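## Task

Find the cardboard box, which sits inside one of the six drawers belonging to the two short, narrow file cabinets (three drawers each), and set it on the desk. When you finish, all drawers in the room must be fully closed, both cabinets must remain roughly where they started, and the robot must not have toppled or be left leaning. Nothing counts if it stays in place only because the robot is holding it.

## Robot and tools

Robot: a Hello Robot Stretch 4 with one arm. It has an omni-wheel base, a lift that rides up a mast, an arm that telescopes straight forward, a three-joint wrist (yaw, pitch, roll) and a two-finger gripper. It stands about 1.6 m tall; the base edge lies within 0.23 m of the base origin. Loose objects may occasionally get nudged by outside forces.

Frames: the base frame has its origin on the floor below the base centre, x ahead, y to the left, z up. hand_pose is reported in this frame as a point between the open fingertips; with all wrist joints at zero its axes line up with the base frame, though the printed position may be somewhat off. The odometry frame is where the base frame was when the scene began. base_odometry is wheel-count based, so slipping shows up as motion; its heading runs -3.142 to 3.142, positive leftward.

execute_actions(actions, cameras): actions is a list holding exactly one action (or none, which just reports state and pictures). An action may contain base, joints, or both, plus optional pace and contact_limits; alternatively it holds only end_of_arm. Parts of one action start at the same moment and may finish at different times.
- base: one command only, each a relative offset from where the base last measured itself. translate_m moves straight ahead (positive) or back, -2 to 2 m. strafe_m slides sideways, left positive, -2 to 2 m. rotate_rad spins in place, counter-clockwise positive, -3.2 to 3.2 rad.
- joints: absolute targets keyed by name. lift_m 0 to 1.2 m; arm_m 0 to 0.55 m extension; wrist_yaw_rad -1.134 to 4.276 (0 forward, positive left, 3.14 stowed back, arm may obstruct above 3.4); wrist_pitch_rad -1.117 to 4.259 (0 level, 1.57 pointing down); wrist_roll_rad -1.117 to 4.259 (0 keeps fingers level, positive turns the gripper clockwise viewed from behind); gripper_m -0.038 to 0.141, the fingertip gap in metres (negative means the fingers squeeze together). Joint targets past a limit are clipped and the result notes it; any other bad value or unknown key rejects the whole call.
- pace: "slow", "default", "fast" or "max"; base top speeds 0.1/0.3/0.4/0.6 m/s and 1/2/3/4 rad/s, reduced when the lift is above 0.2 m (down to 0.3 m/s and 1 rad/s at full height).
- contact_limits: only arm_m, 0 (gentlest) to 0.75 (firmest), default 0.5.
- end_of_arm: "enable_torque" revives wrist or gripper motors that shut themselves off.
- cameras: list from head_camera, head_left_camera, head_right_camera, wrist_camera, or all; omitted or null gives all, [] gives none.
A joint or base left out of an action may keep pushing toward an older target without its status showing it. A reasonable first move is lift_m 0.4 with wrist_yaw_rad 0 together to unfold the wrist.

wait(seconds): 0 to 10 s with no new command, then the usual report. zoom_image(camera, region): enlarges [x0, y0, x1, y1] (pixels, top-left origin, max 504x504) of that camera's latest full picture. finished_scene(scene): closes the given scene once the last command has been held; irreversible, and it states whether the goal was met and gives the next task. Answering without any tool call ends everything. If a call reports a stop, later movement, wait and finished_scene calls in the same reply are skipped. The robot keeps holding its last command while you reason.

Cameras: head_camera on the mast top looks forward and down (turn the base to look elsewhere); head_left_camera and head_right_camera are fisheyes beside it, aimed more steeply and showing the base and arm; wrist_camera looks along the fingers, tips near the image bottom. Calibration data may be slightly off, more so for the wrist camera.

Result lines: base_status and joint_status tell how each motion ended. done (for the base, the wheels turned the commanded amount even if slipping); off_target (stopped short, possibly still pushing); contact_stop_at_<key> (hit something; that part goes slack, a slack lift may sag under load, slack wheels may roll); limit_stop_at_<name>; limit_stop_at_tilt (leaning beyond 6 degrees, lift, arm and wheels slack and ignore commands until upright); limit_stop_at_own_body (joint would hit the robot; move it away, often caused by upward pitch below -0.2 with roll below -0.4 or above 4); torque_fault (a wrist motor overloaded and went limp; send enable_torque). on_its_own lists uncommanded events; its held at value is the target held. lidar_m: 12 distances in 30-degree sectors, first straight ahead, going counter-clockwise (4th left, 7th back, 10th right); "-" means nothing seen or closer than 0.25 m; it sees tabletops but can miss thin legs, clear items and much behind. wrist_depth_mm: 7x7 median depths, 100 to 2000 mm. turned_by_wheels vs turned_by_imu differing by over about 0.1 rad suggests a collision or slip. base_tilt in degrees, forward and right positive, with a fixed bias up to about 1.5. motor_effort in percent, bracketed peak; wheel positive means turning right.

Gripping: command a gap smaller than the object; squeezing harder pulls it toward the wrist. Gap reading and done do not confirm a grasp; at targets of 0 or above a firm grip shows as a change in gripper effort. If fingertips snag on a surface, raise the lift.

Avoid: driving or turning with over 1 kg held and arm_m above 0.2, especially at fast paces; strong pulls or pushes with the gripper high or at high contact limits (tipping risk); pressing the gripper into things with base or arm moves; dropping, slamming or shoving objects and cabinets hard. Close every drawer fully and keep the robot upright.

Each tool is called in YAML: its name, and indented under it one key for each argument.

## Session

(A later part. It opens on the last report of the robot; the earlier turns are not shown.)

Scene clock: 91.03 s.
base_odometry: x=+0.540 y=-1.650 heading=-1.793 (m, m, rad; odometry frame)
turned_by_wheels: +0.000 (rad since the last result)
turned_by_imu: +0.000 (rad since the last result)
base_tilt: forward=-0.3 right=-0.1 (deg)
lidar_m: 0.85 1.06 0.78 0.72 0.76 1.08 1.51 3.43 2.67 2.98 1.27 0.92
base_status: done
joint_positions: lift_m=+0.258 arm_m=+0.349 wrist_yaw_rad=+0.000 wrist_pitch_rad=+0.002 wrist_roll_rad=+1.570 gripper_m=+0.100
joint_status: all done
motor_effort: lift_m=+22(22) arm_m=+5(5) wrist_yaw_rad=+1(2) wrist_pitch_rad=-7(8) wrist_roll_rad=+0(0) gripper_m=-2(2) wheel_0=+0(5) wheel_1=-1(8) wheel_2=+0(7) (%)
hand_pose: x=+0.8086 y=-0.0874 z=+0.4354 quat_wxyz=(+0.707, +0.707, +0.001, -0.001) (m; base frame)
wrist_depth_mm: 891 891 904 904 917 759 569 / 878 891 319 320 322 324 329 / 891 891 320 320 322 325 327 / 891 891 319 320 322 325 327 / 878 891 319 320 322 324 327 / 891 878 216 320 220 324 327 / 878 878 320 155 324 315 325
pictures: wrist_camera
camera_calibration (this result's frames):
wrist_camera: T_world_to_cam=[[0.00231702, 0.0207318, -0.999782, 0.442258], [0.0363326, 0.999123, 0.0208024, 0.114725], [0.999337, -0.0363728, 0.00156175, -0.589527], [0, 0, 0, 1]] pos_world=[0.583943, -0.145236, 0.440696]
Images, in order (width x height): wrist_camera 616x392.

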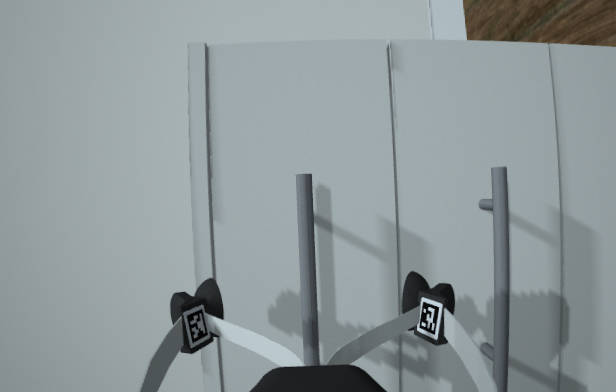

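execute_actions:
  actions:
    - {"joints":{"arm_m":0.424},"contact_limits":{"arm_m":0.2}}
  cameras: []

execute_actions:
  actions:
    - {"joints":{"gripper_m":-0.02}}
  cameras: []

execute_actions:
  actions:
    - {"joints":{"arm_m":0.095}}
  cameras: ["head_camera"]

zoom_image:
  camera: "head_camera"
  region: [170,320,290,440]

Scene clock: 94.73 s.
base_odometry: x=+0.540 y=-1.650 heading=-1.793 (m, m, rad; odometry frame)
turned_by_wheels: +0.000 (rad since the last result)
turned_by_imu: +0.001 (rad since the last result)
base_tilt: forward=-0.3 right=-0.1 (deg)
lidar_m: 0.84 1.06 0.76 0.74 0.77 1.07 1.52 3.41 2.66 3.00 1.28 0.93
base_status: not commanded
joint_positions: lift_m=+0.258 arm_m=+0.423 wrist_yaw_rad=+0.000 wrist_pitch_rad=+0.002 wrist_roll_rad=+1.570 gripper_m=+0.100
joint_status: all done
motor_effort: lift_m=+22(22) arm_m=+5(2) wrist_yaw_rad=+1(1) wrist_pitch_rad=-8(8) wrist_roll_rad=+0(0) gripper_m=+1(1) wheel_0=+0(1) wheel_1=-1(1) wheel_2=+0(0) (%)
contact_limits: arm_m 0.2
hand_pose: x=+0.8826 y=-0.0874 z=+0.4354 quat_wxyz=(+0.707, +0.707, +0.001, -0.001) (m; base frame)
wrist_depth_mm: 809 820 246 246 247 249 - / 820 820 245 246 248 249 251 / 820 820 244 247 248 250 251 / 820 820 244 246 248 250 251 / 820 820 244 246 248 249 250 / 809 820 216 246 221 250 251 / 809 820 244 155 249 249 -
pictures: none
No camera images: the call's "cameras" was empty. Leave "cameras" out to get every camera's image.

Scene clock: 96.67 s.
base_odometry: x=+0.540 y=-1.650 heading=-1.793 (m, m, rad; odometry frame)
turned_by_wheels: +0.000 (rad since the last result)
turned_by_imu: +0.001 (rad since the last result)
base_tilt: forward=-0.3 right=-0.1 (deg)
lidar_m: 0.85 1.06 0.78 0.72 0.76 1.09 1.51 3.42 2.68 2.99 1.29 0.90
base_status: not commanded
joint_positions: lift_m=+0.258 arm_m=+0.423 wrist_yaw_rad=+0.001 wrist_pitch_rad=+0.002 wrist_roll_rad=+1.570 gripper_m=-0.019
joint_status: all done
motor_effort: lift_m=+22(22) arm_m=+3(4) wrist_yaw_rad=-2(2) wrist_pitch_rad=-6(8) wrist_roll_rad=+0(0) gripper_m=-16(18) wheel_0=+0(1) wheel_1=-1(1) wheel_2=-1(0) (%)
hand_pose: x=+0.8830 y=-0.0871 z=+0.4356 quat_wxyz=(+0.707, +0.707, +0.001, +0.000) (m; base frame)
wrist_depth_mm: 820 820 240 241 242 249 - / 820 820 239 241 243 248 250 / 831 820 239 241 242 249 250 / 809 809 239 240 242 248 251 / 809 809 240 241 242 249 251 / 809 809 239 206 242 249 250 / 809 820 179 206 241 249 -
pictures: none
No camera images: the call's "cameras" was empty. Leave "cameras" out to get every camera's image.

Scene clock: 98.77 s.
base_odometry: x=+0.540 y=-1.650 heading=-1.793 (m, m, rad; odometry frame)
turned_by_wheels: +0.000 (rad since the last result)
turned_by_imu: +0.001 (rad since the last result)
base_tilt: forward=-0.3 right=-0.1 (deg)
lidar_m: 0.53 1.05 0.78 0.74 0.78 1.07 1.50 3.39 2.68 2.99 1.26 0.58
base_status: not commanded
joint_positions: lift_m=+0.258 arm_m=+0.096 wrist_yaw_rad=+0.007 wrist_pitch_rad=+0.003 wrist_roll_rad=+1.570 gripper_m=-0.020
joint_status: all done
on_its_own: wrist_yaw_rad is at rest, and its effort (-18) is outside its rest range (-13 to +13)
motor_effort: lift_m=+22(22) arm_m=-4(7) wrist_yaw_rad=-18(18) wrist_pitch_rad=-10(10) wrist_roll_rad=+0(0) gripper_m=-16(18) wheel_0=+2(2) wheel_1=-1(1) wheel_2=+1(1) (%)
hand_pose: x=+0.5557 y=-0.0855 z=+0.4352 quat_wxyz=(+0.707, +0.707, +0.003, +0.001) (m; base frame)
wrist_depth_mm: 1138 1138 236 238 240 820 603 / 1118 1138 236 239 241 788 585 / 1138 1138 237 238 240 580 585 / 1138 1160 237 238 241 580 591 / 1138 1160 238 239 242 585 591 / 1138 1138 238 206 241 585 597 / 1138 1138 179 203 241 585 603
pictures: head_camera
Images, in order (width x height): head_camera 420x560.

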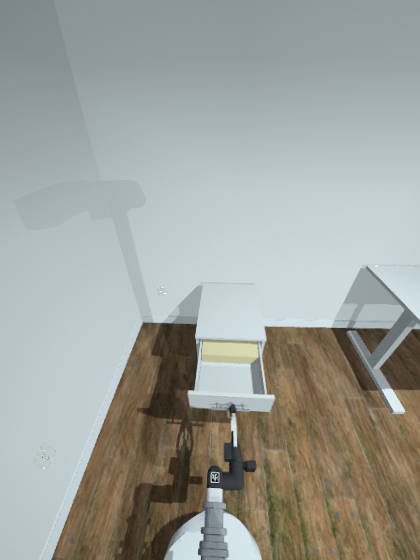

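Region (170, 320, 290, 440) of head_camera's 420x560 image, scaled by 4.200, with more detail than that image has.

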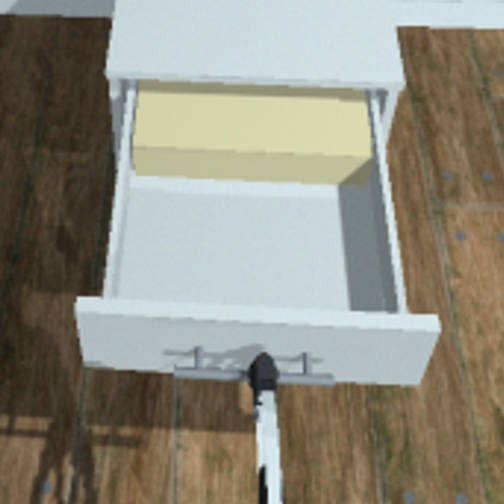

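execute_actions:
  actions:
    - {"joints":{"arm_m":0.432}}
  cameras: []

execute_actions:
  actions:
    - {"joints":{"gripper_m":0.1}}
  cameras: []

execute_actions:
  actions:
    - {"joints":{"arm_m":0.347}}
  cameras: []

execute_actions:
  actions:
    - {"joints":{"lift_m":0.103}}
  cameras: []

execute_actions:
  actions:
    - {"joints":{"arm_m":0.424},"contact_limits":{"arm_m":0.2}}
  cameras: []

execute_actions:
  actions:
    - {"joints":{"gripper_m":-0.02}}
  cameras: []

execute_actions:
  actions:
    - {"joints":{"arm_m":0.095}}
  cameras: ["head_camera"]

zoom_image:
  camera: "head_camera"
  region: [170,320,290,440]

Scene clock: 104.60 s.
base_odometry: x=+0.540 y=-1.650 heading=-1.794 (m, m, rad; odometry frame)
turned_by_wheels: +0.000 (rad since the last result)
turned_by_imu: +0.001 (rad since the last result)
base_tilt: forward=-0.3 right=-0.1 (deg)
lidar_m: 0.86 1.06 0.79 0.74 0.77 1.08 1.51 3.41 2.69 2.99 1.26 0.93
base_status: not commanded
joint_positions: lift_m=+0.258 arm_m=+0.431 wrist_yaw_rad=-0.001 wrist_pitch_rad=+0.002 wrist_roll_rad=+1.570 gripper_m=-0.020
joint_status: all done
motor_effort: lift_m=+22(22) arm_m=+6(7) wrist_yaw_rad=+4(18) wrist_pitch_rad=-8(10) wrist_roll_rad=+0(0) gripper_m=-15(17) wheel_0=+0(3) wheel_1=-1(1) wheel_2=-1(2) (%)
hand_pose: x=+0.8904 y=-0.0877 z=+0.4355 quat_wxyz=(+0.707, +0.707, +0.000, -0.001) (m; base frame)
wrist_depth_mm: 809 820 237 239 240 242 - / 809 820 237 238 240 242 244 / 820 809 237 238 240 242 243 / 798 809 237 237 240 242 242 / 798 809 236 238 239 242 243 / 798 809 237 204 240 242 243 / 798 798 179 203 240 242 -
pictures: none
No camera images: the call's "cameras" was empty. Leave "cameras" out to get every camera's image.

Scene clock: 106.53 s.
base_odometry: x=+0.540 y=-1.650 heading=-1.794 (m, m, rad; odometry frame)
turned_by_wheels: +0.000 (rad since the last result)
turned_by_imu: +0.001 (rad since the last result)
base_tilt: forward=-0.3 right=-0.1 (deg)
lidar_m: 0.87 1.07 0.76 0.73 0.77 1.08 1.53 3.41 2.67 2.99 1.28 0.93
base_status: not commanded
joint_positions: lift_m=+0.258 arm_m=+0.431 wrist_yaw_rad=-0.002 wrist_pitch_rad=+0.003 wrist_roll_rad=+1.570 gripper_m=+0.100
joint_status: all done
motor_effort: lift_m=+22(21) arm_m=+5(5) wrist_yaw_rad=+6(5) wrist_pitch_rad=-8(8) wrist_roll_rad=+0(0) gripper_m=-4(19) wheel_0=+0(0) wheel_1=-1(1) wheel_2=-2(2) (%)
hand_pose: x=+0.8904 y=-0.0879 z=+0.4354 quat_wxyz=(+0.707, +0.707, +0.000, -0.001) (m; base frame)
wrist_depth_mm: 820 820 237 238 240 243 - / 809 809 237 239 241 242 244 / 809 809 236 238 241 242 243 / 798 809 237 238 240 242 242 / 809 820 236 238 241 242 243 / 809 809 236 205 240 242 243 / 798 809 182 191 239 242 -
pictures: none
No camera images: the call's "cameras" was empty. Leave "cameras" out to get every camera's image.

Scene clock: 107.73 s.
base_odometry: x=+0.540 y=-1.650 heading=-1.794 (m, m, rad; odometry frame)
turned_by_wheels: +0.000 (rad since the last result)
turned_by_imu: +0.001 (rad since the last result)
base_tilt: forward=-0.3 right=-0.1 (deg)
lidar_m: 0.85 1.07 0.77 0.73 0.78 1.10 1.51 3.42 2.69 3.00 1.26 0.94
base_status: not commanded
joint_positions: lift_m=+0.258 arm_m=+0.348 wrist_yaw_rad=+0.000 wrist_pitch_rad=+0.003 wrist_roll_rad=+1.570 gripper_m=+0.100
joint_status: all done
motor_effort: lift_m=+21(22) arm_m=-4(4) wrist_yaw_rad=+1(6) wrist_pitch_rad=-8(19) wrist_roll_rad=-1(0) gripper_m=-4(1) wheel_0=+0(0) wheel_1=-1(1) wheel_2=-1(2) (%)
hand_pose: x=+0.8072 y=-0.0874 z=+0.4354 quat_wxyz=(+0.707, +0.707, +0.001, -0.001) (m; base frame)
wrist_depth_mm: 878 891 904 917 917 759 569 / 904 904 320 324 325 325 329 / 891 904 322 322 325 327 329 / 891 891 320 322 325 327 329 / 891 891 320 322 324 325 327 / 891 891 216 322 220 327 327 / 878 891 320 155 324 315 329
pictures: none
No camera images: the call's "cameras" was empty. Leave "cameras" out to get every camera's image.

Scene clock: 109.47 s.
base_odometry: x=+0.540 y=-1.650 heading=-1.794 (m, m, rad; odometry frame)
turned_by_wheels: +0.000 (rad since the last result)
turned_by_imu: +0.001 (rad since the last result)
base_tilt: forward=-0.3 right=-0.1 (deg)
lidar_m: 0.85 1.08 0.78 0.73 0.78 1.06 1.53 3.43 2.69 2.99 1.29 0.93
base_status: not commanded
joint_positions: lift_m=+0.103 arm_m=+0.348 wrist_yaw_rad=+0.000 wrist_pitch_rad=+0.003 wrist_roll_rad=+1.570 gripper_m=+0.100
joint_status: all done
motor_effort: lift_m=+18(22) arm_m=-4(4) wrist_yaw_rad=+1(1) wrist_pitch_rad=-9(8) wrist_roll_rad=+0(0) gripper_m=-2(1) wheel_0=+0(1) wheel_1=-1(1) wheel_2=-1(1) (%)
hand_pose: x=+0.8072 y=-0.0874 z=+0.2807 quat_wxyz=(+0.707, +0.707, +0.001, -0.001) (m; base frame)
wrist_depth_mm: 904 891 904 917 891 488 364 / 317 319 320 324 324 327 329 / 315 319 320 324 325 327 329 / 315 319 320 322 325 327 329 / 317 317 319 322 324 327 327 / 315 317 216 322 221 325 329 / 315 319 320 155 325 317 327
pictures: none
No camera images: the call's "cameras" was empty. Leave "cameras" out to get every camera's image.

Scene clock: 110.63 s.
base_odometry: x=+0.540 y=-1.650 heading=-1.794 (m, m, rad; odometry frame)
turned_by_wheels: +0.000 (rad since the last result)
turned_by_imu: +0.000 (rad since the last result)
base_tilt: forward=-0.3 right=-0.1 (deg)
lidar_m: 0.84 1.08 0.77 0.73 0.77 1.09 1.51 3.42 2.69 3.00 1.30 0.92
base_status: not commanded
joint_positions: lift_m=+0.103 arm_m=+0.423 wrist_yaw_rad=+0.000 wrist_pitch_rad=+0.002 wrist_roll_rad=+1.570 gripper_m=+0.100
joint_status: all done
motor_effort: lift_m=+17(18) arm_m=+5(9) wrist_yaw_rad=+1(1) wrist_pitch_rad=-8(9) wrist_roll_rad=+0(0) gripper_m=+0(2) wheel_0=+0(0) wheel_1=-1(1) wheel_2=-1(1) (%)
contact_limits: arm_m 0.2
hand_pose: x=+0.8826 y=-0.0874 z=+0.2807 quat_wxyz=(+0.707, +0.707, +0.001, -0.001) (m; base frame)
wrist_depth_mm: 242 243 245 246 248 250 - / 242 243 245 246 249 251 252 / 241 243 245 246 248 250 251 / 242 243 245 246 248 250 252 / 241 243 245 246 248 250 251 / 241 243 216 246 221 249 251 / 241 243 245 155 248 249 -
pictures: none
No camera images: the call's "cameras" was empty. Leave "cameras" out to get every camera's image.

Scene clock: 112.57 s.
base_odometry: x=+0.540 y=-1.650 heading=-1.794 (m, m, rad; odometry frame)
turned_by_wheels: +0.000 (rad since the last result)
turned_by_imu: +0.001 (rad since the last result)
base_tilt: forward=-0.3 right=-0.1 (deg)
lidar_m: 0.84 1.08 0.77 0.73 0.77 1.08 1.54 3.40 2.67 3.00 1.28 0.92
base_status: not commanded
joint_positions: lift_m=+0.103 arm_m=+0.423 wrist_yaw_rad=+0.001 wrist_pitch_rad=+0.002 wrist_roll_rad=+1.570 gripper_m=-0.019
joint_status: all done
motor_effort: lift_m=+18(18) arm_m=+3(5) wrist_yaw_rad=-2(2) wrist_pitch_rad=-9(8) wrist_roll_rad=+0(0) gripper_m=-19(23) wheel_0=+0(0) wheel_1=-1(1) wheel_2=-1(1) (%)
hand_pose: x=+0.8829 y=-0.0871 z=+0.2807 quat_wxyz=(+0.707, +0.707, +0.001, -0.001) (m; base frame)
wrist_depth_mm: 242 242 239 241 242 250 - / 241 243 239 241 242 249 251 / 240 242 239 241 242 249 250 / 241 243 240 240 242 249 250 / 240 243 240 241 242 250 250 / 240 243 239 206 242 249 251 / 241 242 179 206 242 250 -
pictures: none
No camera images: the call's "cameras" was empty. Leave "cameras" out to get every camera's image.

Scene clock: 114.67 s.
base_odometry: x=+0.540 y=-1.650 heading=-1.793 (m, m, rad; odometry frame)
turned_by_wheels: +0.000 (rad since the last result)
turned_by_imu: +0.001 (rad since the last result)
base_tilt: forward=-0.3 right=-0.1 (deg)
lidar_m: 0.53 1.06 0.76 0.73 0.77 1.09 1.49 3.41 2.68 3.00 1.27 0.58
base_status: not commanded
joint_positions: lift_m=+0.103 arm_m=+0.096 wrist_yaw_rad=+0.007 wrist_pitch_rad=+0.003 wrist_roll_rad=+1.570 gripper_m=-0.020
joint_status: all done
on_its_own: wrist_yaw_rad is at rest, and its effort (-18) is outside its rest range (-13 to +13)
motor_effort: lift_m=+18(18) arm_m=-4(9) wrist_yaw_rad=-18(18) wrist_pitch_rad=-10(11) wrist_roll_rad=+0(0) gripper_m=-13(20) wheel_0=+2(3) wheel_1=-1(1) wheel_2=+1(1) (%)
hand_pose: x=+0.5557 y=-0.0855 z=+0.2805 quat_wxyz=(+0.707, +0.707, +0.003, +0.001) (m; base frame)
wrist_depth_mm: 1138 1138 236 238 240 525 384 / 1138 1138 236 238 240 539 392 / 1138 1138 238 238 240 549 402 / 1160 1160 237 239 241 559 402 / 1118 1138 238 239 242 564 407 / 1118 1138 238 206 241 564 407 / 1138 1138 181 203 242 459 404
pictures: head_camera
Images, in order (width x height): head_camera 420x560.

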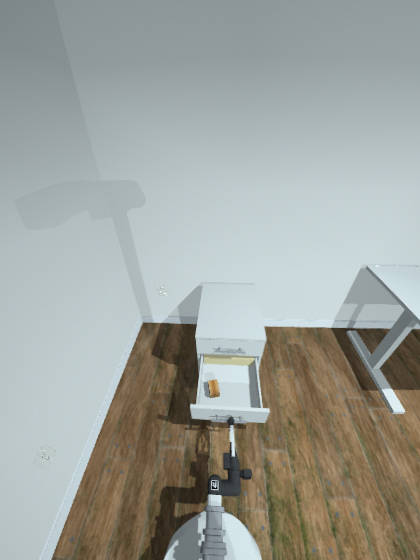

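Region (170, 320, 290, 440) of head_camera's 420x560 image, scaled by 4.200, with more detail than that image has.

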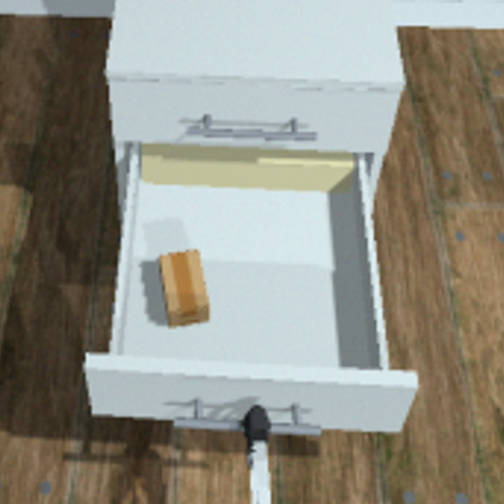

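Box about 0.1 m to the left.

execute_actions:
  actions:
    - {"joints":{"gripper_m":0.1}}
  cameras: []

execute_actions:
  actions:
    - {"joints":{"arm_m":0.03}}
  cameras: []

execute_actions:
  actions:
    - {"base":{"strafe_m":0.1},"joints":{"lift_m":0.6,"wrist_roll_rad":0}}
  cameras: []

execute_actions:
  actions:
    - {"joints":{"wrist_pitch_rad":1.57,"arm_m":0.5}}
  cameras: ["wrist_camera"]

Scene clock: 120.87 s.
base_odometry: x=+0.540 y=-1.650 heading=-1.793 (m, m, rad; odometry frame)
turned_by_wheels: +0.000 (rad since the last result)
turned_by_imu: +0.002 (rad since the last result)
base_tilt: forward=-0.3 right=-0.1 (deg)
lidar_m: 0.56 1.05 0.78 0.73 0.75 1.07 1.54 3.39 2.66 2.99 1.29 0.58
base_status: not commanded
joint_positions: lift_m=+0.103 arm_m=+0.096 wrist_yaw_rad=+0.000 wrist_pitch_rad=+0.003 wrist_roll_rad=+1.570 gripper_m=+0.100
joint_status: all done
motor_effort: lift_m=+18(18) arm_m=-4(4) wrist_yaw_rad=+0(17) wrist_pitch_rad=-10(10) wrist_roll_rad=+0(0) gripper_m=+0(13) wheel_0=+2(3) wheel_1=-1(0) wheel_2=+0(0) (%)
hand_pose: x=+0.5552 y=-0.0873 z=+0.2806 quat_wxyz=(+0.707, +0.707, +0.001, -0.001) (m; base frame)
wrist_depth_mm: 1138 1160 246 248 250 530 384 / 1160 1160 246 248 249 539 392 / 1138 1118 246 248 250 549 399 / 1138 1138 247 248 250 564 394 / 1160 1138 246 248 249 569 407 / 1138 1138 216 248 220 525 410 / 1118 1118 246 155 249 492 404
pictures: none
No camera images: the call's "cameras" was empty. Leave "cameras" out to get every camera's image.

Scene clock: 121.97 s.
base_odometry: x=+0.540 y=-1.650 heading=-1.793 (m, m, rad; odometry frame)
turned_by_wheels: +0.000 (rad since the last result)
turned_by_imu: +0.000 (rad since the last result)
base_tilt: forward=-0.3 right=-0.1 (deg)
lidar_m: 0.54 1.07 0.78 0.73 0.75 1.07 1.52 3.41 2.69 3.00 1.27 0.58
base_status: not commanded
joint_positions: lift_m=+0.103 arm_m=+0.031 wrist_yaw_rad=+0.000 wrist_pitch_rad=+0.003 wrist_roll_rad=+1.570 gripper_m=+0.100
joint_status: all done
motor_effort: lift_m=+18(18) arm_m=-4(1) wrist_yaw_rad=+2(0) wrist_pitch_rad=-8(8) wrist_roll_rad=-1(0) gripper_m=-1(1) wheel_0=+2(2) wheel_1=+0(0) wheel_2=+0(0) (%)
hand_pose: x=+0.4902 y=-0.0874 z=+0.2806 quat_wxyz=(+0.707, +0.707, +0.001, -0.001) (m; base frame)
wrist_depth_mm: 1205 1205 1205 1255 904 530 387 / 1205 1229 312 312 750 544 394 / 1229 1205 314 312 315 554 404 / 1205 1205 312 312 315 564 397 / 1205 1205 312 314 315 569 407 / 1205 1205 216 314 220 525 410 / 1205 1205 314 155 315 488 407
pictures: none
No camera images: the call's "cameras" was empty. Leave "cameras" out to get every camera's image.

Scene clock: 124.90 s.
base_odometry: x=+0.637 y=-1.672 heading=-1.793 (m, m, rad; odometry frame)
turned_by_wheels: +0.000 (rad since the last result)
turned_by_imu: +0.001 (rad since the last result)
base_tilt: forward=-0.3 right=-0.1 (deg)
lidar_m: 0.56 0.93 0.68 0.61 0.65 0.94 1.51 3.41 2.77 3.10 1.38 0.56
base_status: done
joint_positions: lift_m=+0.600 arm_m=+0.031 wrist_yaw_rad=+0.000 wrist_pitch_rad=+0.003 wrist_roll_rad=+0.000 gripper_m=+0.100
joint_status: all done
motor_effort: lift_m=+23(24) arm_m=-5(5) wrist_yaw_rad=+1(1) wrist_pitch_rad=-9(9) wrist_roll_rad=-1(3) gripper_m=+0(1) wheel_0=+0(8) wheel_1=-2(8) wheel_2=-1(0) (%)
hand_pose: x=+0.4902 y=-0.0874 z=+0.7772 quat_wxyz=(+1.000, +0.000, +0.001, +0.000) (m; base frame)
wrist_depth_mm: 1078 1229 1229 1229 1229 1229 1205 / 1060 1255 1255 1205 1229 1205 1205 / 1060 1229 1255 1229 1229 1229 1205 / 1060 1255 1229 1229 1229 1229 1229 / 1042 1229 1229 1205 1229 1229 1205 / 1042 1229 222 1118 221 1229 1205 / 1025 1229 1229 153 691 732 1205
pictures: none
No camera images: the call's "cameras" was empty. Leave "cameras" out to get every camera's image.

Scene clock: 127.37 s.
base_odometry: x=+0.637 y=-1.672 heading=-1.793 (m, m, rad; odometry frame)
turned_by_wheels: +0.000 (rad since the last result)
turned_by_imu: +0.001 (rad since the last result)
base_tilt: forward=-0.3 right=-0.1 (deg)
lidar_m: 0.56 0.92 0.65 0.62 0.66 0.94 1.50 3.42 2.79 3.10 1.35 0.56
base_status: not commanded
joint_positions: lift_m=+0.600 arm_m=+0.499 wrist_yaw_rad=+0.000 wrist_pitch_rad=+1.570 wrist_roll_rad=+0.000 gripper_m=+0.100
joint_status: all done
motor_effort: lift_m=+23(23) arm_m=+5(8) wrist_yaw_rad=+1(1) wrist_pitch_rad=+0(4) wrist_roll_rad=-1(1) gripper_m=-2(0) wheel_0=+0(0) wheel_1=-1(2) wheel_2=-1(2) (%)
hand_pose: x=+0.6704 y=-0.0874 z=+0.4895 quat_wxyz=(+0.707, +0.000, +0.707, +0.000) (m; base frame)
wrist_depth_mm: 715 723 430 445 442 430 723 / 723 715 496 500 500 500 723 / 715 715 500 500 500 500 715 / 715 723 496 445 500 496 715 / 723 715 496 500 496 496 715 / 715 715 221 466 221 433 415 / 715 715 539 154 436 439 707
pictures: wrist_camera
camera_calibration (this result's frames):
wrist_camera: T_world_to_cam=[[-0.0215003, -0.999758, -0.00472799, -0.0636747], [-0.999062, 0.0216627, -0.0374965, 0.755914], [0.0375898, 0.00391737, -0.999286, 0.686761], [0, 0, 0, 1]] pos_world=[0.728021, -0.0827247, 0.714314]
Images, in order (width x height): wrist_camera 616x392.

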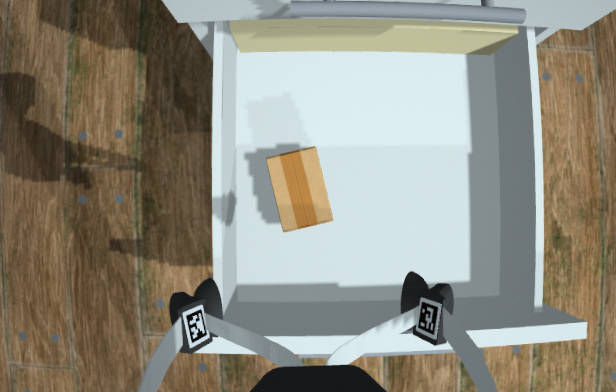

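execute_actions:
  actions:
    - {"base":{"strafe_m":0.015},"joints":{"arm_m":0.55,"wrist_roll_rad":-0.22,"gripper_m":0.085}}
  cameras: []

execute_actions:
  actions:
    - {"base":{"translate_m":0.033},"joints":{"lift_m":0.44}}
  cameras: ["wrist_camera"]

Scene clock: 130.87 s.
base_odometry: x=+0.652 y=-1.676 heading=-1.794 (m, m, rad; odometry frame)
turned_by_wheels: +0.000 (rad since the last result)
turned_by_imu: +0.001 (rad since the last result)
base_tilt: forward=-0.3 right=-0.1 (deg)
lidar_m: 0.54 0.90 0.65 0.61 0.65 0.93 1.50 3.42 2.79 3.11 1.38 0.58
base_status: done
joint_positions: lift_m=+0.600 arm_m=+0.546 wrist_yaw_rad=+0.000 wrist_pitch_rad=+1.570 wrist_roll_rad=-0.220 gripper_m=+0.085
joint_status: all done
joint sent to its limit — the command would take arm_m past its upper limit, so that joint was sent only as far as its limit.
motor_effort: lift_m=+23(23) arm_m=+4(8) wrist_yaw_rad=+1(1) wrist_pitch_rad=+0(1) wrist_roll_rad=-1(4) gripper_m=-2(2) wheel_0=-1(8) wheel_1=-1(4) wheel_2=-1(2) (%)
hand_pose: x=+0.7177 y=-0.0874 z=+0.4895 quat_wxyz=(+0.703, -0.078, +0.703, +0.077) (m; base frame)
wrist_depth_mm: 723 715 723 304 272 241 - / 715 715 715 473 342 293 282 / 715 723 723 500 496 496 439 / 715 723 707 496 496 496 445 / 715 715 715 449 496 496 442 / 715 723 216 496 214 492 715 / 715 715 366 154 452 452 715
pictures: none
No camera images: the call's "cameras" was empty. Leave "cameras" out to get every camera's image.

Scene clock: 132.60 s.
base_odometry: x=+0.645 y=-1.708 heading=-1.793 (m, m, rad; odometry frame)
turned_by_wheels: +0.000 (rad since the last result)
turned_by_imu: +0.001 (rad since the last result)
base_tilt: forward=-0.3 right=-0.1 (deg)
lidar_m: 0.53 0.92 0.66 0.61 0.65 0.91 1.51 3.44 2.78 2.57 1.37 0.53
base_status: done
joint_positions: lift_m=+0.440 arm_m=+0.547 wrist_yaw_rad=+0.000 wrist_pitch_rad=+1.570 wrist_roll_rad=-0.220 gripper_m=+0.085
joint_status: all done
motor_effort: lift_m=+18(25) arm_m=+4(4) wrist_yaw_rad=+1(1) wrist_pitch_rad=-1(0) wrist_roll_rad=-2(1) gripper_m=-2(2) wheel_0=+2(5) wheel_1=+0(1) wheel_2=+2(6) (%)
hand_pose: x=+0.7177 y=-0.0874 z=+0.3299 quat_wxyz=(+0.703, -0.078, +0.703, +0.077) (m; base frame)
wrist_depth_mm: 559 559 436 272 204 123 - / 559 559 559 338 340 289 267 / 559 559 338 338 338 336 338 / 554 554 338 336 336 336 334 / 554 554 336 286 338 338 336 / 554 554 216 285 214 336 334 / 554 554 334 154 334 334 334
pictures: wrist_camera
camera_calibration (this result's frames):
wrist_camera: T_world_to_cam=[[0.196798, -0.980434, -0.00451818, -0.218464], [-0.979793, -0.196497, -0.0373433, 0.764188], [0.0357248, 0.011776, -0.999292, 0.527522], [0, 0, 0, 1]] pos_world=[0.772893, -0.0702404, 0.554698]
Images, in order (width x height): wrist_camera 616x392.

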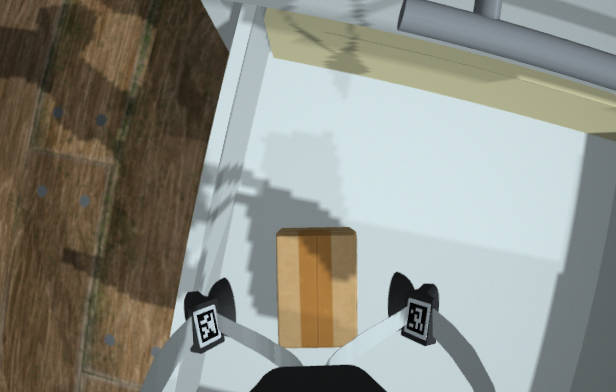

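execute_actions:
  actions:
    - {"joints":{"lift_m":0.362}}
  cameras: ["wrist_camera"]

execute_actions:
  actions:
    - {"joints":{"gripper_m":0.03}}
  cameras: []

execute_actions:
  actions:
    - {"joints":{"lift_m":0.75}}
  cameras: ["wrist_camera"]

execute_actions:
  actions:
    - {"base":{"strafe_m":-1.8},"joints":{"lift_m":1.15},"pace":"fast"}
  cameras: []

execute_actions:
  actions:
    - {"base":{"translate_m":0.12}}
  cameras: ["wrist_camera","head_camera"]

Scene clock: 137.80 s.
base_odometry: x=+0.645 y=-1.708 heading=-1.793 (m, m, rad; odometry frame)
turned_by_wheels: +0.000 (rad since the last result)
turned_by_imu: +0.002 (rad since the last result)
base_tilt: forward=-0.3 right=-0.1 (deg)
lidar_m: 0.50 0.89 0.64 0.62 0.66 0.92 1.53 3.44 2.81 2.58 1.36 0.53
base_status: not commanded
joint_positions: lift_m=+0.362 arm_m=+0.547 wrist_yaw_rad=+0.000 wrist_pitch_rad=+1.570 wrist_roll_rad=-0.220 gripper_m=+0.085
joint_status: all done
motor_effort: lift_m=+18(13) arm_m=+4(5) wrist_yaw_rad=+1(1) wrist_pitch_rad=-1(0) wrist_roll_rad=-1(1) gripper_m=-2(3) wheel_0=+2(2) wheel_1=-1(0) wheel_2=+2(2) (%)
hand_pose: x=+0.7177 y=-0.0874 z=+0.2519 quat_wxyz=(+0.703, -0.078, +0.703, +0.077) (m; base frame)
wrist_depth_mm: 484 480 213 260 242 215 - / 480 480 213 258 259 259 257 / 480 480 242 258 257 258 257 / 477 480 257 258 258 258 257 / 477 477 257 208 257 257 257 / 477 206 216 208 207 257 256 / 477 178 257 154 256 257 -
pictures: wrist_camera
camera_calibration (this result's frames):
wrist_camera: T_world_to_cam=[[0.196798, -0.980434, -0.00451818, -0.218816], [-0.979793, -0.196497, -0.0373433, 0.761277], [0.0357248, 0.011776, -0.999292, 0.449585], [0, 0, 0, 1]] pos_world=[0.772895, -0.0702404, 0.476707]
Images, in order (width x height): wrist_camera 616x392.

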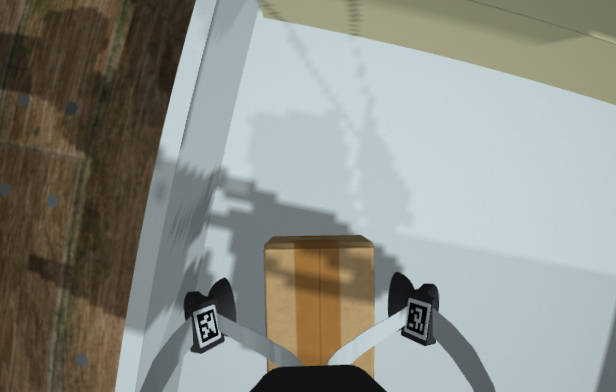

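Scene clock: 139.17 s.
base_odometry: x=+0.645 y=-1.708 heading=-1.793 (m, m, rad; odometry frame)
turned_by_wheels: +0.000 (rad since the last result)
turned_by_imu: +0.001 (rad since the last result)
base_tilt: forward=-0.3 right=-0.1 (deg)
lidar_m: 0.52 0.89 0.64 0.62 0.65 0.91 1.53 3.44 2.80 2.57 1.37 0.52
base_status: not commanded
joint_positions: lift_m=+0.362 arm_m=+0.547 wrist_yaw_rad=+0.000 wrist_pitch_rad=+1.570 wrist_roll_rad=-0.220 gripper_m=+0.030
joint_status: all done
motor_effort: lift_m=+18(18) arm_m=+4(4) wrist_yaw_rad=+1(1) wrist_pitch_rad=+1(0) wrist_roll_rad=-1(1) gripper_m=-20(12) wheel_0=+2(2) wheel_1=+0(1) wheel_2=+2(2) (%)
hand_pose: x=+0.7177 y=-0.0874 z=+0.2519 quat_wxyz=(+0.703, -0.078, +0.703, +0.077) (m; base frame)
wrist_depth_mm: 480 480 214 259 242 216 - / 480 480 213 259 259 257 257 / 477 480 241 258 258 257 258 / 480 477 258 258 258 258 257 / 477 477 258 198 258 257 256 / 480 206 204 198 198 257 256 / 477 172 256 198 255 257 -
pictures: none
No camera images: the call's "cameras" was empty. Leave "cameras" out to get every camera's image.

Scene clock: 141.73 s.
base_odometry: x=+0.645 y=-1.708 heading=-1.793 (m, m, rad; odometry frame)
turned_by_wheels: +0.000 (rad since the last result)
turned_by_imu: +0.001 (rad since the last result)
base_tilt: forward=-0.3 right=-0.1 (deg)
lidar_m: 0.53 0.91 0.65 0.62 0.65 0.91 1.54 3.47 2.79 2.57 1.38 0.55
base_status: not commanded
joint_positions: lift_m=+0.750 arm_m=+0.547 wrist_yaw_rad=+0.000 wrist_pitch_rad=+1.570 wrist_roll_rad=-0.220 gripper_m=+0.030
joint_status: all done
motor_effort: lift_m=+23(24) arm_m=+5(4) wrist_yaw_rad=+1(1) wrist_pitch_rad=+0(1) wrist_roll_rad=-2(2) gripper_m=-15(16) wheel_0=+2(2) wheel_1=-1(0) wheel_2=+2(2) (%)
hand_pose: x=+0.7177 y=-0.0874 z=+0.6395 quat_wxyz=(+0.703, -0.078, +0.703, +0.077) (m; base frame)
wrist_depth_mm: 878 878 866 343 343 345 345 / 878 878 878 343 343 345 343 / 878 878 866 647 436 387 343 / 866 878 878 654 647 654 866 / 878 866 866 198 647 647 854 / 878 866 204 198 198 647 866 / 866 866 517 198 517 580 854
pictures: wrist_camera
camera_calibration (this result's frames):
wrist_camera: T_world_to_cam=[[0.196805, -0.980432, -0.0045182, -0.217071], [-0.979792, -0.196504, -0.0373432, 0.775751], [0.0357246, 0.0117762, -0.999292, 0.836878], [0, 0, 0, 1]] pos_world=[0.772898, -0.07024, 0.864274]
Images, in order (width x height): wrist_camera 616x392.

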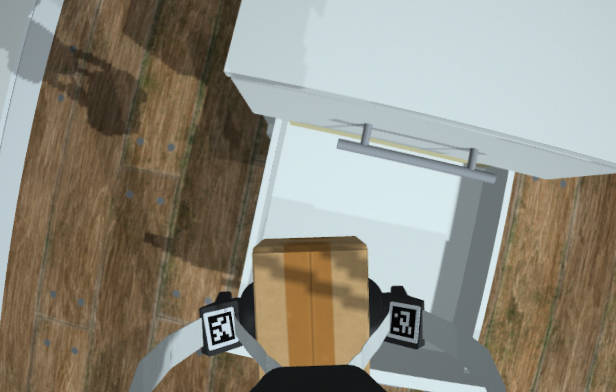

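Scene clock: 147.47 s.
base_odometry: x=-1.111 y=-1.311 heading=-1.793 (m, m, rad; odometry frame)
turned_by_wheels: +0.000 (rad since the last result)
turned_by_imu: +0.014 (rad since the last result)
base_tilt: forward=-0.3 right=-0.1 (deg)
lidar_m: 0.61 0.64 1.51 2.43 2.50 2.82 3.35 1.36 1.34 1.29 0.92 0.62
base_status: done
joint_positions: lift_m=+1.150 arm_m=+0.547 wrist_yaw_rad=+0.000 wrist_pitch_rad=+1.570 wrist_roll_rad=-0.220 gripper_m=+0.030
joint_status: all done
motor_effort: lift_m=+22(26) arm_m=+4(4) wrist_yaw_rad=+1(1) wrist_pitch_rad=-2(0) wrist_roll_rad=-2(1) gripper_m=-14(13) wheel_0=-2(10) wheel_1=+1(8) wheel_2=+0(1) (%)
hand_pose: x=+0.7177 y=-0.0874 z=+1.0396 quat_wxyz=(+0.703, -0.078, +0.703, +0.077) (m; base frame)
wrist_depth_mm: 549 549 544 549 549 549 549 / 549 549 549 549 549 544 544 / 549 549 549 544 544 544 544 / 544 544 549 544 544 544 544 / 1281 544 544 198 544 539 544 / 1281 1281 205 198 197 539 539 / 1255 1281 1160 197 1281 1281 1281
pictures: none
No camera images: the call's "cameras" was empty. Leave "cameras" out to get every camera's image.

Scene clock: 149.13 s.
base_odometry: x=-1.137 y=-1.428 heading=-1.793 (m, m, rad; odometry frame)
turned_by_wheels: +0.000 (rad since the last result)
turned_by_imu: +0.000 (rad since the last result)
base_tilt: forward=-0.3 right=-0.1 (deg)
lidar_m: 0.50 0.50 0.72 1.57 2.54 2.83 3.49 1.46 1.34 1.29 0.73 0.52
base_status: done
joint_positions: lift_m=+1.150 arm_m=+0.547 wrist_yaw_rad=+0.000 wrist_pitch_rad=+1.570 wrist_roll_rad=-0.220 gripper_m=+0.030
joint_status: not commanded
motor_effort: lift_m=+22(22) arm_m=+5(4) wrist_yaw_rad=+1(1) wrist_pitch_rad=-1(2) wrist_roll_rad=-1(2) gripper_m=-19(16) wheel_0=+1(4) wheel_1=-1(6) wheel_2=+1(10) (%)
hand_pose: x=+0.7177 y=-0.0874 z=+1.0396 quat_wxyz=(+0.703, -0.078, +0.703, +0.077) (m; base frame)
wrist_depth_mm: 549 549 549 549 549 544 544 / 554 549 544 549 544 549 549 / 549 544 544 544 549 549 549 / 549 544 549 549 544 544 544 / 549 544 544 198 544 544 544 / 544 544 204 198 198 544 539 / 1281 1255 544 198 544 544 539
pictures: head_camera, wrist_camera
camera_calibration (this result's frames):
wrist_camera: T_world_to_cam=[[0.196805, -0.980432, -0.00454649, -0.215228], [-0.979797, -0.196504, -0.0372023, 0.790523], [0.0355809, 0.0117762, -0.999297, 1.23677], [0, 0, 0, 1]] pos_world=[0.772905, -0.07024, 1.26433]
Images, in order (width x height): head_camera 420x560, wrist_camera 616x392.

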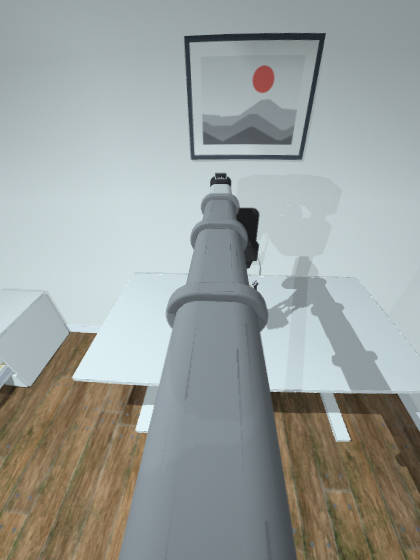

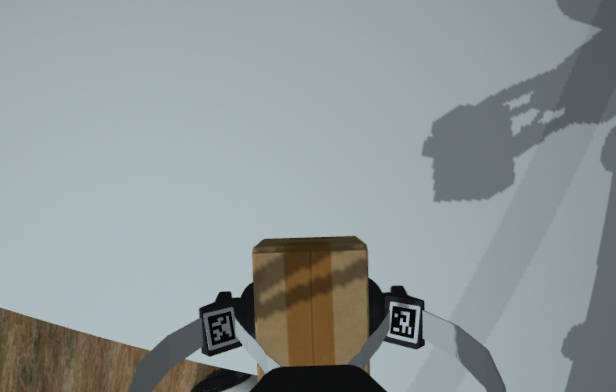

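execute_actions:
  actions:
    - {"joints":{"lift_m":0.865}}
  cameras: []

execute_actions:
  actions:
    - {"joints":{"gripper_m":0.1}}
  cameras: []

execute_actions:
  actions:
    - {"joints":{"lift_m":0.96}}
  cameras: []

execute_actions:
  actions:
    - {"base":{"translate_m":-0.153},"joints":{"arm_m":0.03}}
  cameras: []

execute_actions:
  actions:
    - {"base":{"strafe_m":1.685},"joints":{"lift_m":0.103,"wrist_pitch_rad":0,"wrist_roll_rad":1.57},"pace":"fast"}
  cameras: ["wrist_camera","head_camera"]

execute_actions:
  actions:
    - {"joints":{"arm_m":0.432},"contact_limits":{"arm_m":0.25}}
  cameras: ["wrist_camera"]

Scene clock: 154.87 s.
base_odometry: x=-1.137 y=-1.428 heading=-1.793 (m, m, rad; odometry frame)
turned_by_wheels: +0.000 (rad since the last result)
turned_by_imu: +0.002 (rad since the last result)
base_tilt: forward=-0.3 right=-0.1 (deg)
lidar_m: 0.50 0.53 0.71 1.56 2.52 2.82 3.49 1.44 1.34 1.29 0.70 0.54
base_status: not commanded
joint_positions: lift_m=+0.865 arm_m=+0.547 wrist_yaw_rad=+0.000 wrist_pitch_rad=+1.570 wrist_roll_rad=-0.220 gripper_m=+0.030
joint_status: all done
motor_effort: lift_m=+18(24) arm_m=+4(5) wrist_yaw_rad=+1(1) wrist_pitch_rad=+0(1) wrist_roll_rad=-1(1) gripper_m=-14(16) wheel_0=+1(2) wheel_1=-1(1) wheel_2=+1(1) (%)
hand_pose: x=+0.7177 y=-0.0874 z=+0.7549 quat_wxyz=(+0.703, -0.078, +0.703, +0.077) (m; base frame)
wrist_depth_mm: 260 260 258 259 259 258 - / 259 259 259 259 259 258 259 / 259 258 259 258 257 258 258 / 259 258 258 258 257 257 257 / 258 258 257 198 258 257 257 / 257 257 204 198 197 256 256 / 257 256 256 198 257 255 -
pictures: none
No camera images: the call's "cameras" was empty. Leave "cameras" out to get every camera's image.

Scene clock: 156.40 s.
base_odometry: x=-1.137 y=-1.428 heading=-1.793 (m, m, rad; odometry frame)
turned_by_wheels: +0.000 (rad since the last result)
turned_by_imu: +0.001 (rad since the last result)
base_tilt: forward=-0.3 right=-0.1 (deg)
lidar_m: 0.49 0.53 0.71 1.58 2.54 2.85 3.49 1.47 1.34 1.28 0.71 0.53
base_status: not commanded
joint_positions: lift_m=+0.865 arm_m=+0.547 wrist_yaw_rad=+0.000 wrist_pitch_rad=+1.570 wrist_roll_rad=-0.220 gripper_m=+0.100
joint_status: all done
motor_effort: lift_m=+18(18) arm_m=+4(4) wrist_yaw_rad=+1(1) wrist_pitch_rad=-1(2) wrist_roll_rad=-1(1) gripper_m=-1(16) wheel_0=+1(1) wheel_1=-1(1) wheel_2=+1(1) (%)
hand_pose: x=+0.7177 y=-0.0874 z=+0.7549 quat_wxyz=(+0.703, -0.078, +0.703, +0.077) (m; base frame)
wrist_depth_mm: 260 260 259 259 259 259 - / 259 259 259 259 258 258 259 / 259 259 258 258 258 259 257 / 258 258 259 257 258 257 256 / 259 258 258 208 258 258 257 / 258 257 213 207 208 257 256 / 257 257 257 154 257 257 -
pictures: none
No camera images: the call's "cameras" was empty. Leave "cameras" out to get every camera's image.

Scene clock: 157.80 s.
base_odometry: x=-1.137 y=-1.428 heading=-1.793 (m, m, rad; odometry frame)
turned_by_wheels: +0.000 (rad since the last result)
turned_by_imu: +0.001 (rad since the last result)
base_tilt: forward=-0.3 right=-0.1 (deg)
lidar_m: 0.49 0.52 0.73 1.58 2.55 2.84 3.51 1.45 1.33 1.28 0.73 0.52
base_status: not commanded
joint_positions: lift_m=+0.960 arm_m=+0.547 wrist_yaw_rad=+0.000 wrist_pitch_rad=+1.570 wrist_roll_rad=-0.220 gripper_m=+0.100
joint_status: all done
motor_effort: lift_m=+23(23) arm_m=+4(4) wrist_yaw_rad=+1(1) wrist_pitch_rad=-2(2) wrist_roll_rad=-1(2) gripper_m=-2(2) wheel_0=+2(1) wheel_1=-1(1) wheel_2=+1(1) (%)
hand_pose: x=+0.7177 y=-0.0874 z=+0.8495 quat_wxyz=(+0.703, -0.078, +0.703, +0.077) (m; base frame)
wrist_depth_mm: 357 355 355 355 355 355 355 / 355 355 355 355 355 355 353 / 355 355 355 353 355 353 351 / 353 353 353 353 353 353 351 / 353 353 353 303 353 353 351 / 353 353 221 303 222 351 351 / 351 353 351 154 351 351 349
pictures: none
No camera images: the call's "cameras" was empty. Leave "cameras" out to get every camera's image.

Scene clock: 160.37 s.
base_odometry: x=-1.104 y=-1.279 heading=-1.794 (m, m, rad; odometry frame)
turned_by_wheels: +0.000 (rad since the last result)
turned_by_imu: +0.001 (rad since the last result)
base_tilt: forward=-0.3 right=-0.1 (deg)
lidar_m: 0.64 0.69 1.54 2.43 2.51 2.82 3.30 1.34 1.33 1.28 0.92 0.67
base_status: done
joint_positions: lift_m=+0.960 arm_m=+0.031 wrist_yaw_rad=+0.000 wrist_pitch_rad=+1.570 wrist_roll_rad=-0.220 gripper_m=+0.100
joint_status: all done
motor_effort: lift_m=+23(23) arm_m=-5(10) wrist_yaw_rad=+2(1) wrist_pitch_rad=-1(2) wrist_roll_rad=-1(2) gripper_m=+4(2) wheel_0=+0(7) wheel_1=-1(8) wheel_2=-2(9) (%)
hand_pose: x=+0.2018 y=-0.0874 z=+0.8495 quat_wxyz=(+0.703, -0.078, +0.703, +0.077) (m; base frame)
wrist_depth_mm: 1098 1098 1078 1078 1098 1098 1098 / 1078 1098 1098 1078 1098 1098 1098 / 1078 1098 1098 1078 1078 1078 1098 / 1098 1078 1078 1078 1098 1078 1098 / 1098 1078 866 866 1098 1078 1098 / 1078 1078 221 866 222 1078 1078 / 1098 1078 866 154 1078 1078 1078
pictures: none
No camera images: the call's "cameras" was empty. Leave "cameras" out to get every camera's image.

Scene clock: 166.23 s.
base_odometry: x=+0.540 y=-1.651 heading=-1.794 (m, m, rad; odometry frame)
turned_by_wheels: +0.000 (rad since the last result)
turned_by_imu: -0.005 (rad since the last result)
base_tilt: forward=-0.3 right=-0.1 (deg)
lidar_m: 0.52 1.04 0.77 0.72 0.76 1.07 1.52 3.40 2.69 2.63 1.28 0.59
base_status: done
joint_positions: lift_m=+0.103 arm_m=+0.031 wrist_yaw_rad=+0.000 wrist_pitch_rad=+0.003 wrist_roll_rad=+1.570 gripper_m=+0.100
joint_status: all done
motor_effort: lift_m=+18(21) arm_m=-4(4) wrist_yaw_rad=+1(1) wrist_pitch_rad=-10(15) wrist_roll_rad=+0(6) gripper_m=-1(2) wheel_0=+1(10) wheel_1=-2(9) wheel_2=-1(2) (%)
hand_pose: x=+0.4901 y=-0.0874 z=+0.2805 quat_wxyz=(+0.707, +0.707, +0.001, -0.001) (m; base frame)
wrist_depth_mm: 1229 1229 1229 1229 891 530 387 / 1205 1205 312 315 750 544 394 / 1182 1229 315 315 317 554 404 / 1205 1205 315 315 317 564 397 / 1205 1205 314 315 317 564 410 / 1182 1205 216 315 221 525 410 / 1229 1182 314 155 317 488 407
pictures: head_camera, wrist_camera
camera_calibration (this result's frames):
wrist_camera: T_world_to_cam=[[0.00174399, 0.0205696, -0.999787, 0.288407], [0.0364035, 0.999124, 0.0206194, 0.129554], [0.999336, -0.0364317, 0.000993656, -0.270822], [0, 0, 0, 1]] pos_world=[0.265423, -0.145239, 0.285943]
Images, in order (width x height): head_camera 420x560, wrist_camera 616x392.

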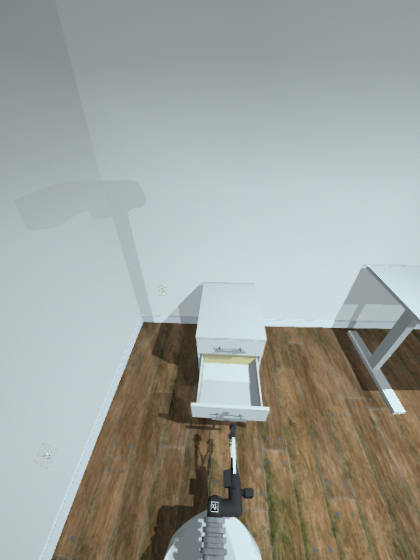

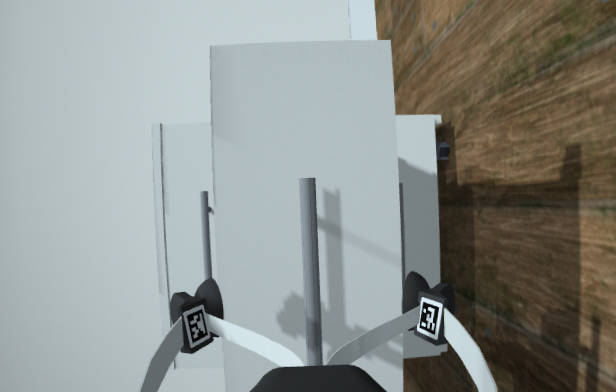

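Scene clock: 168.53 s.
base_odometry: x=+0.540 y=-1.651 heading=-1.794 (m, m, rad; odometry frame)
turned_by_wheels: +0.000 (rad since the last result)
turned_by_imu: +0.001 (rad since the last result)
base_tilt: forward=-0.3 right=-0.1 (deg)
lidar_m: 0.86 1.06 0.76 0.73 0.77 1.09 1.52 3.43 2.67 2.99 1.29 0.93
base_status: not commanded
joint_positions: lift_m=+0.103 arm_m=+0.431 wrist_yaw_rad=-0.002 wrist_pitch_rad=+0.000 wrist_roll_rad=+1.570 gripper_m=+0.100
joint_status: all done
motor_effort: lift_m=+18(18) arm_m=+8(11) wrist_yaw_rad=+8(17) wrist_pitch_rad=-2(9) wrist_roll_rad=+0(0) gripper_m=-3(1) wheel_0=+0(2) wheel_1=-1(2) wheel_2=-4(7) (%)
contact_limits: arm_m 0.25
hand_pose: x=+0.8897 y=-0.0881 z=+0.2813 quat_wxyz=(+0.707, +0.707, -0.001, -0.001) (m; base frame)
wrist_depth_mm: 238 239 242 243 244 247 - / 238 240 241 243 244 246 248 / 238 239 243 243 245 246 247 / 237 240 241 242 244 246 244 / 238 240 242 242 244 247 247 / 237 240 241 242 221 245 247 / 237 239 241 150 244 246 -
pictures: wrist_camera
camera_calibration (this result's frames):
wrist_camera: T_world_to_cam=[[0.00458402, 0.0206662, -0.999776, 0.286007], [0.0389096, 0.999026, 0.0208291, 0.113432], [0.999232, -0.0389964, 0.00377544, -0.671102], [0, 0, 0, 1]] pos_world=[0.664862, -0.145403, 0.286114]
Images, in order (width x height): wrist_camera 616x392.

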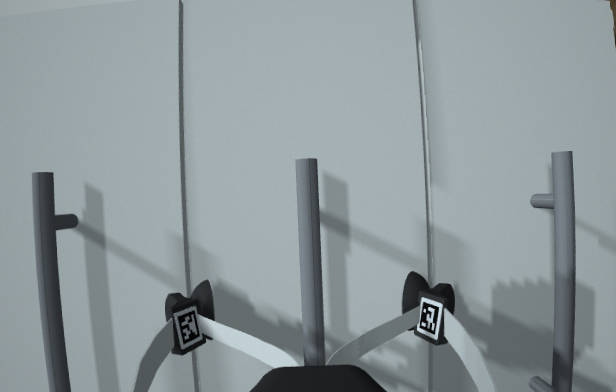

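execute_actions:
  actions:
    - {"joints":{"arm_m":0.35}}
  cameras: []

finished_scene:
  scene: 2

Scene clock: 170.90 s.
base_odometry: x=+0.540 y=-1.651 heading=-1.794 (m, m, rad; odometry frame)
turned_by_wheels: +0.000 (rad since the last result)
turned_by_imu: +0.001 (rad since the last result)
base_tilt: forward=-0.3 right=-0.1 (deg)
lidar_m: 0.86 1.07 0.75 0.73 0.77 1.07 1.52 3.42 2.66 2.63 1.28 0.93
base_status: not commanded
joint_positions: lift_m=+0.103 arm_m=+0.351 wrist_yaw_rad=+0.000 wrist_pitch_rad=+0.002 wrist_roll_rad=+1.570 gripper_m=+0.100
joint_status: all done
motor_effort: lift_m=+18(18) arm_m=-4(6) wrist_yaw_rad=+1(8) wrist_pitch_rad=-8(6) wrist_roll_rad=+0(0) gripper_m=-3(2) wheel_0=+1(1) wheel_1=-1(1) wheel_2=-3(4) (%)
hand_pose: x=+0.8102 y=-0.0874 z=+0.2808 quat_wxyz=(+0.707, +0.707, +0.001, -0.001) (m; base frame)
wrist_depth_mm: 891 891 904 615 521 430 366 / 317 317 320 324 325 327 329 / 317 319 320 322 325 327 329 / 317 319 320 322 325 327 330 / 317 319 320 322 325 327 330 / 319 319 216 322 221 327 329 / 317 317 320 155 325 322 330
pictures: none
No camera images: the call's "cameras" was empty. Leave "cameras" out to get every camera's image.

The scene is finished: the task was done.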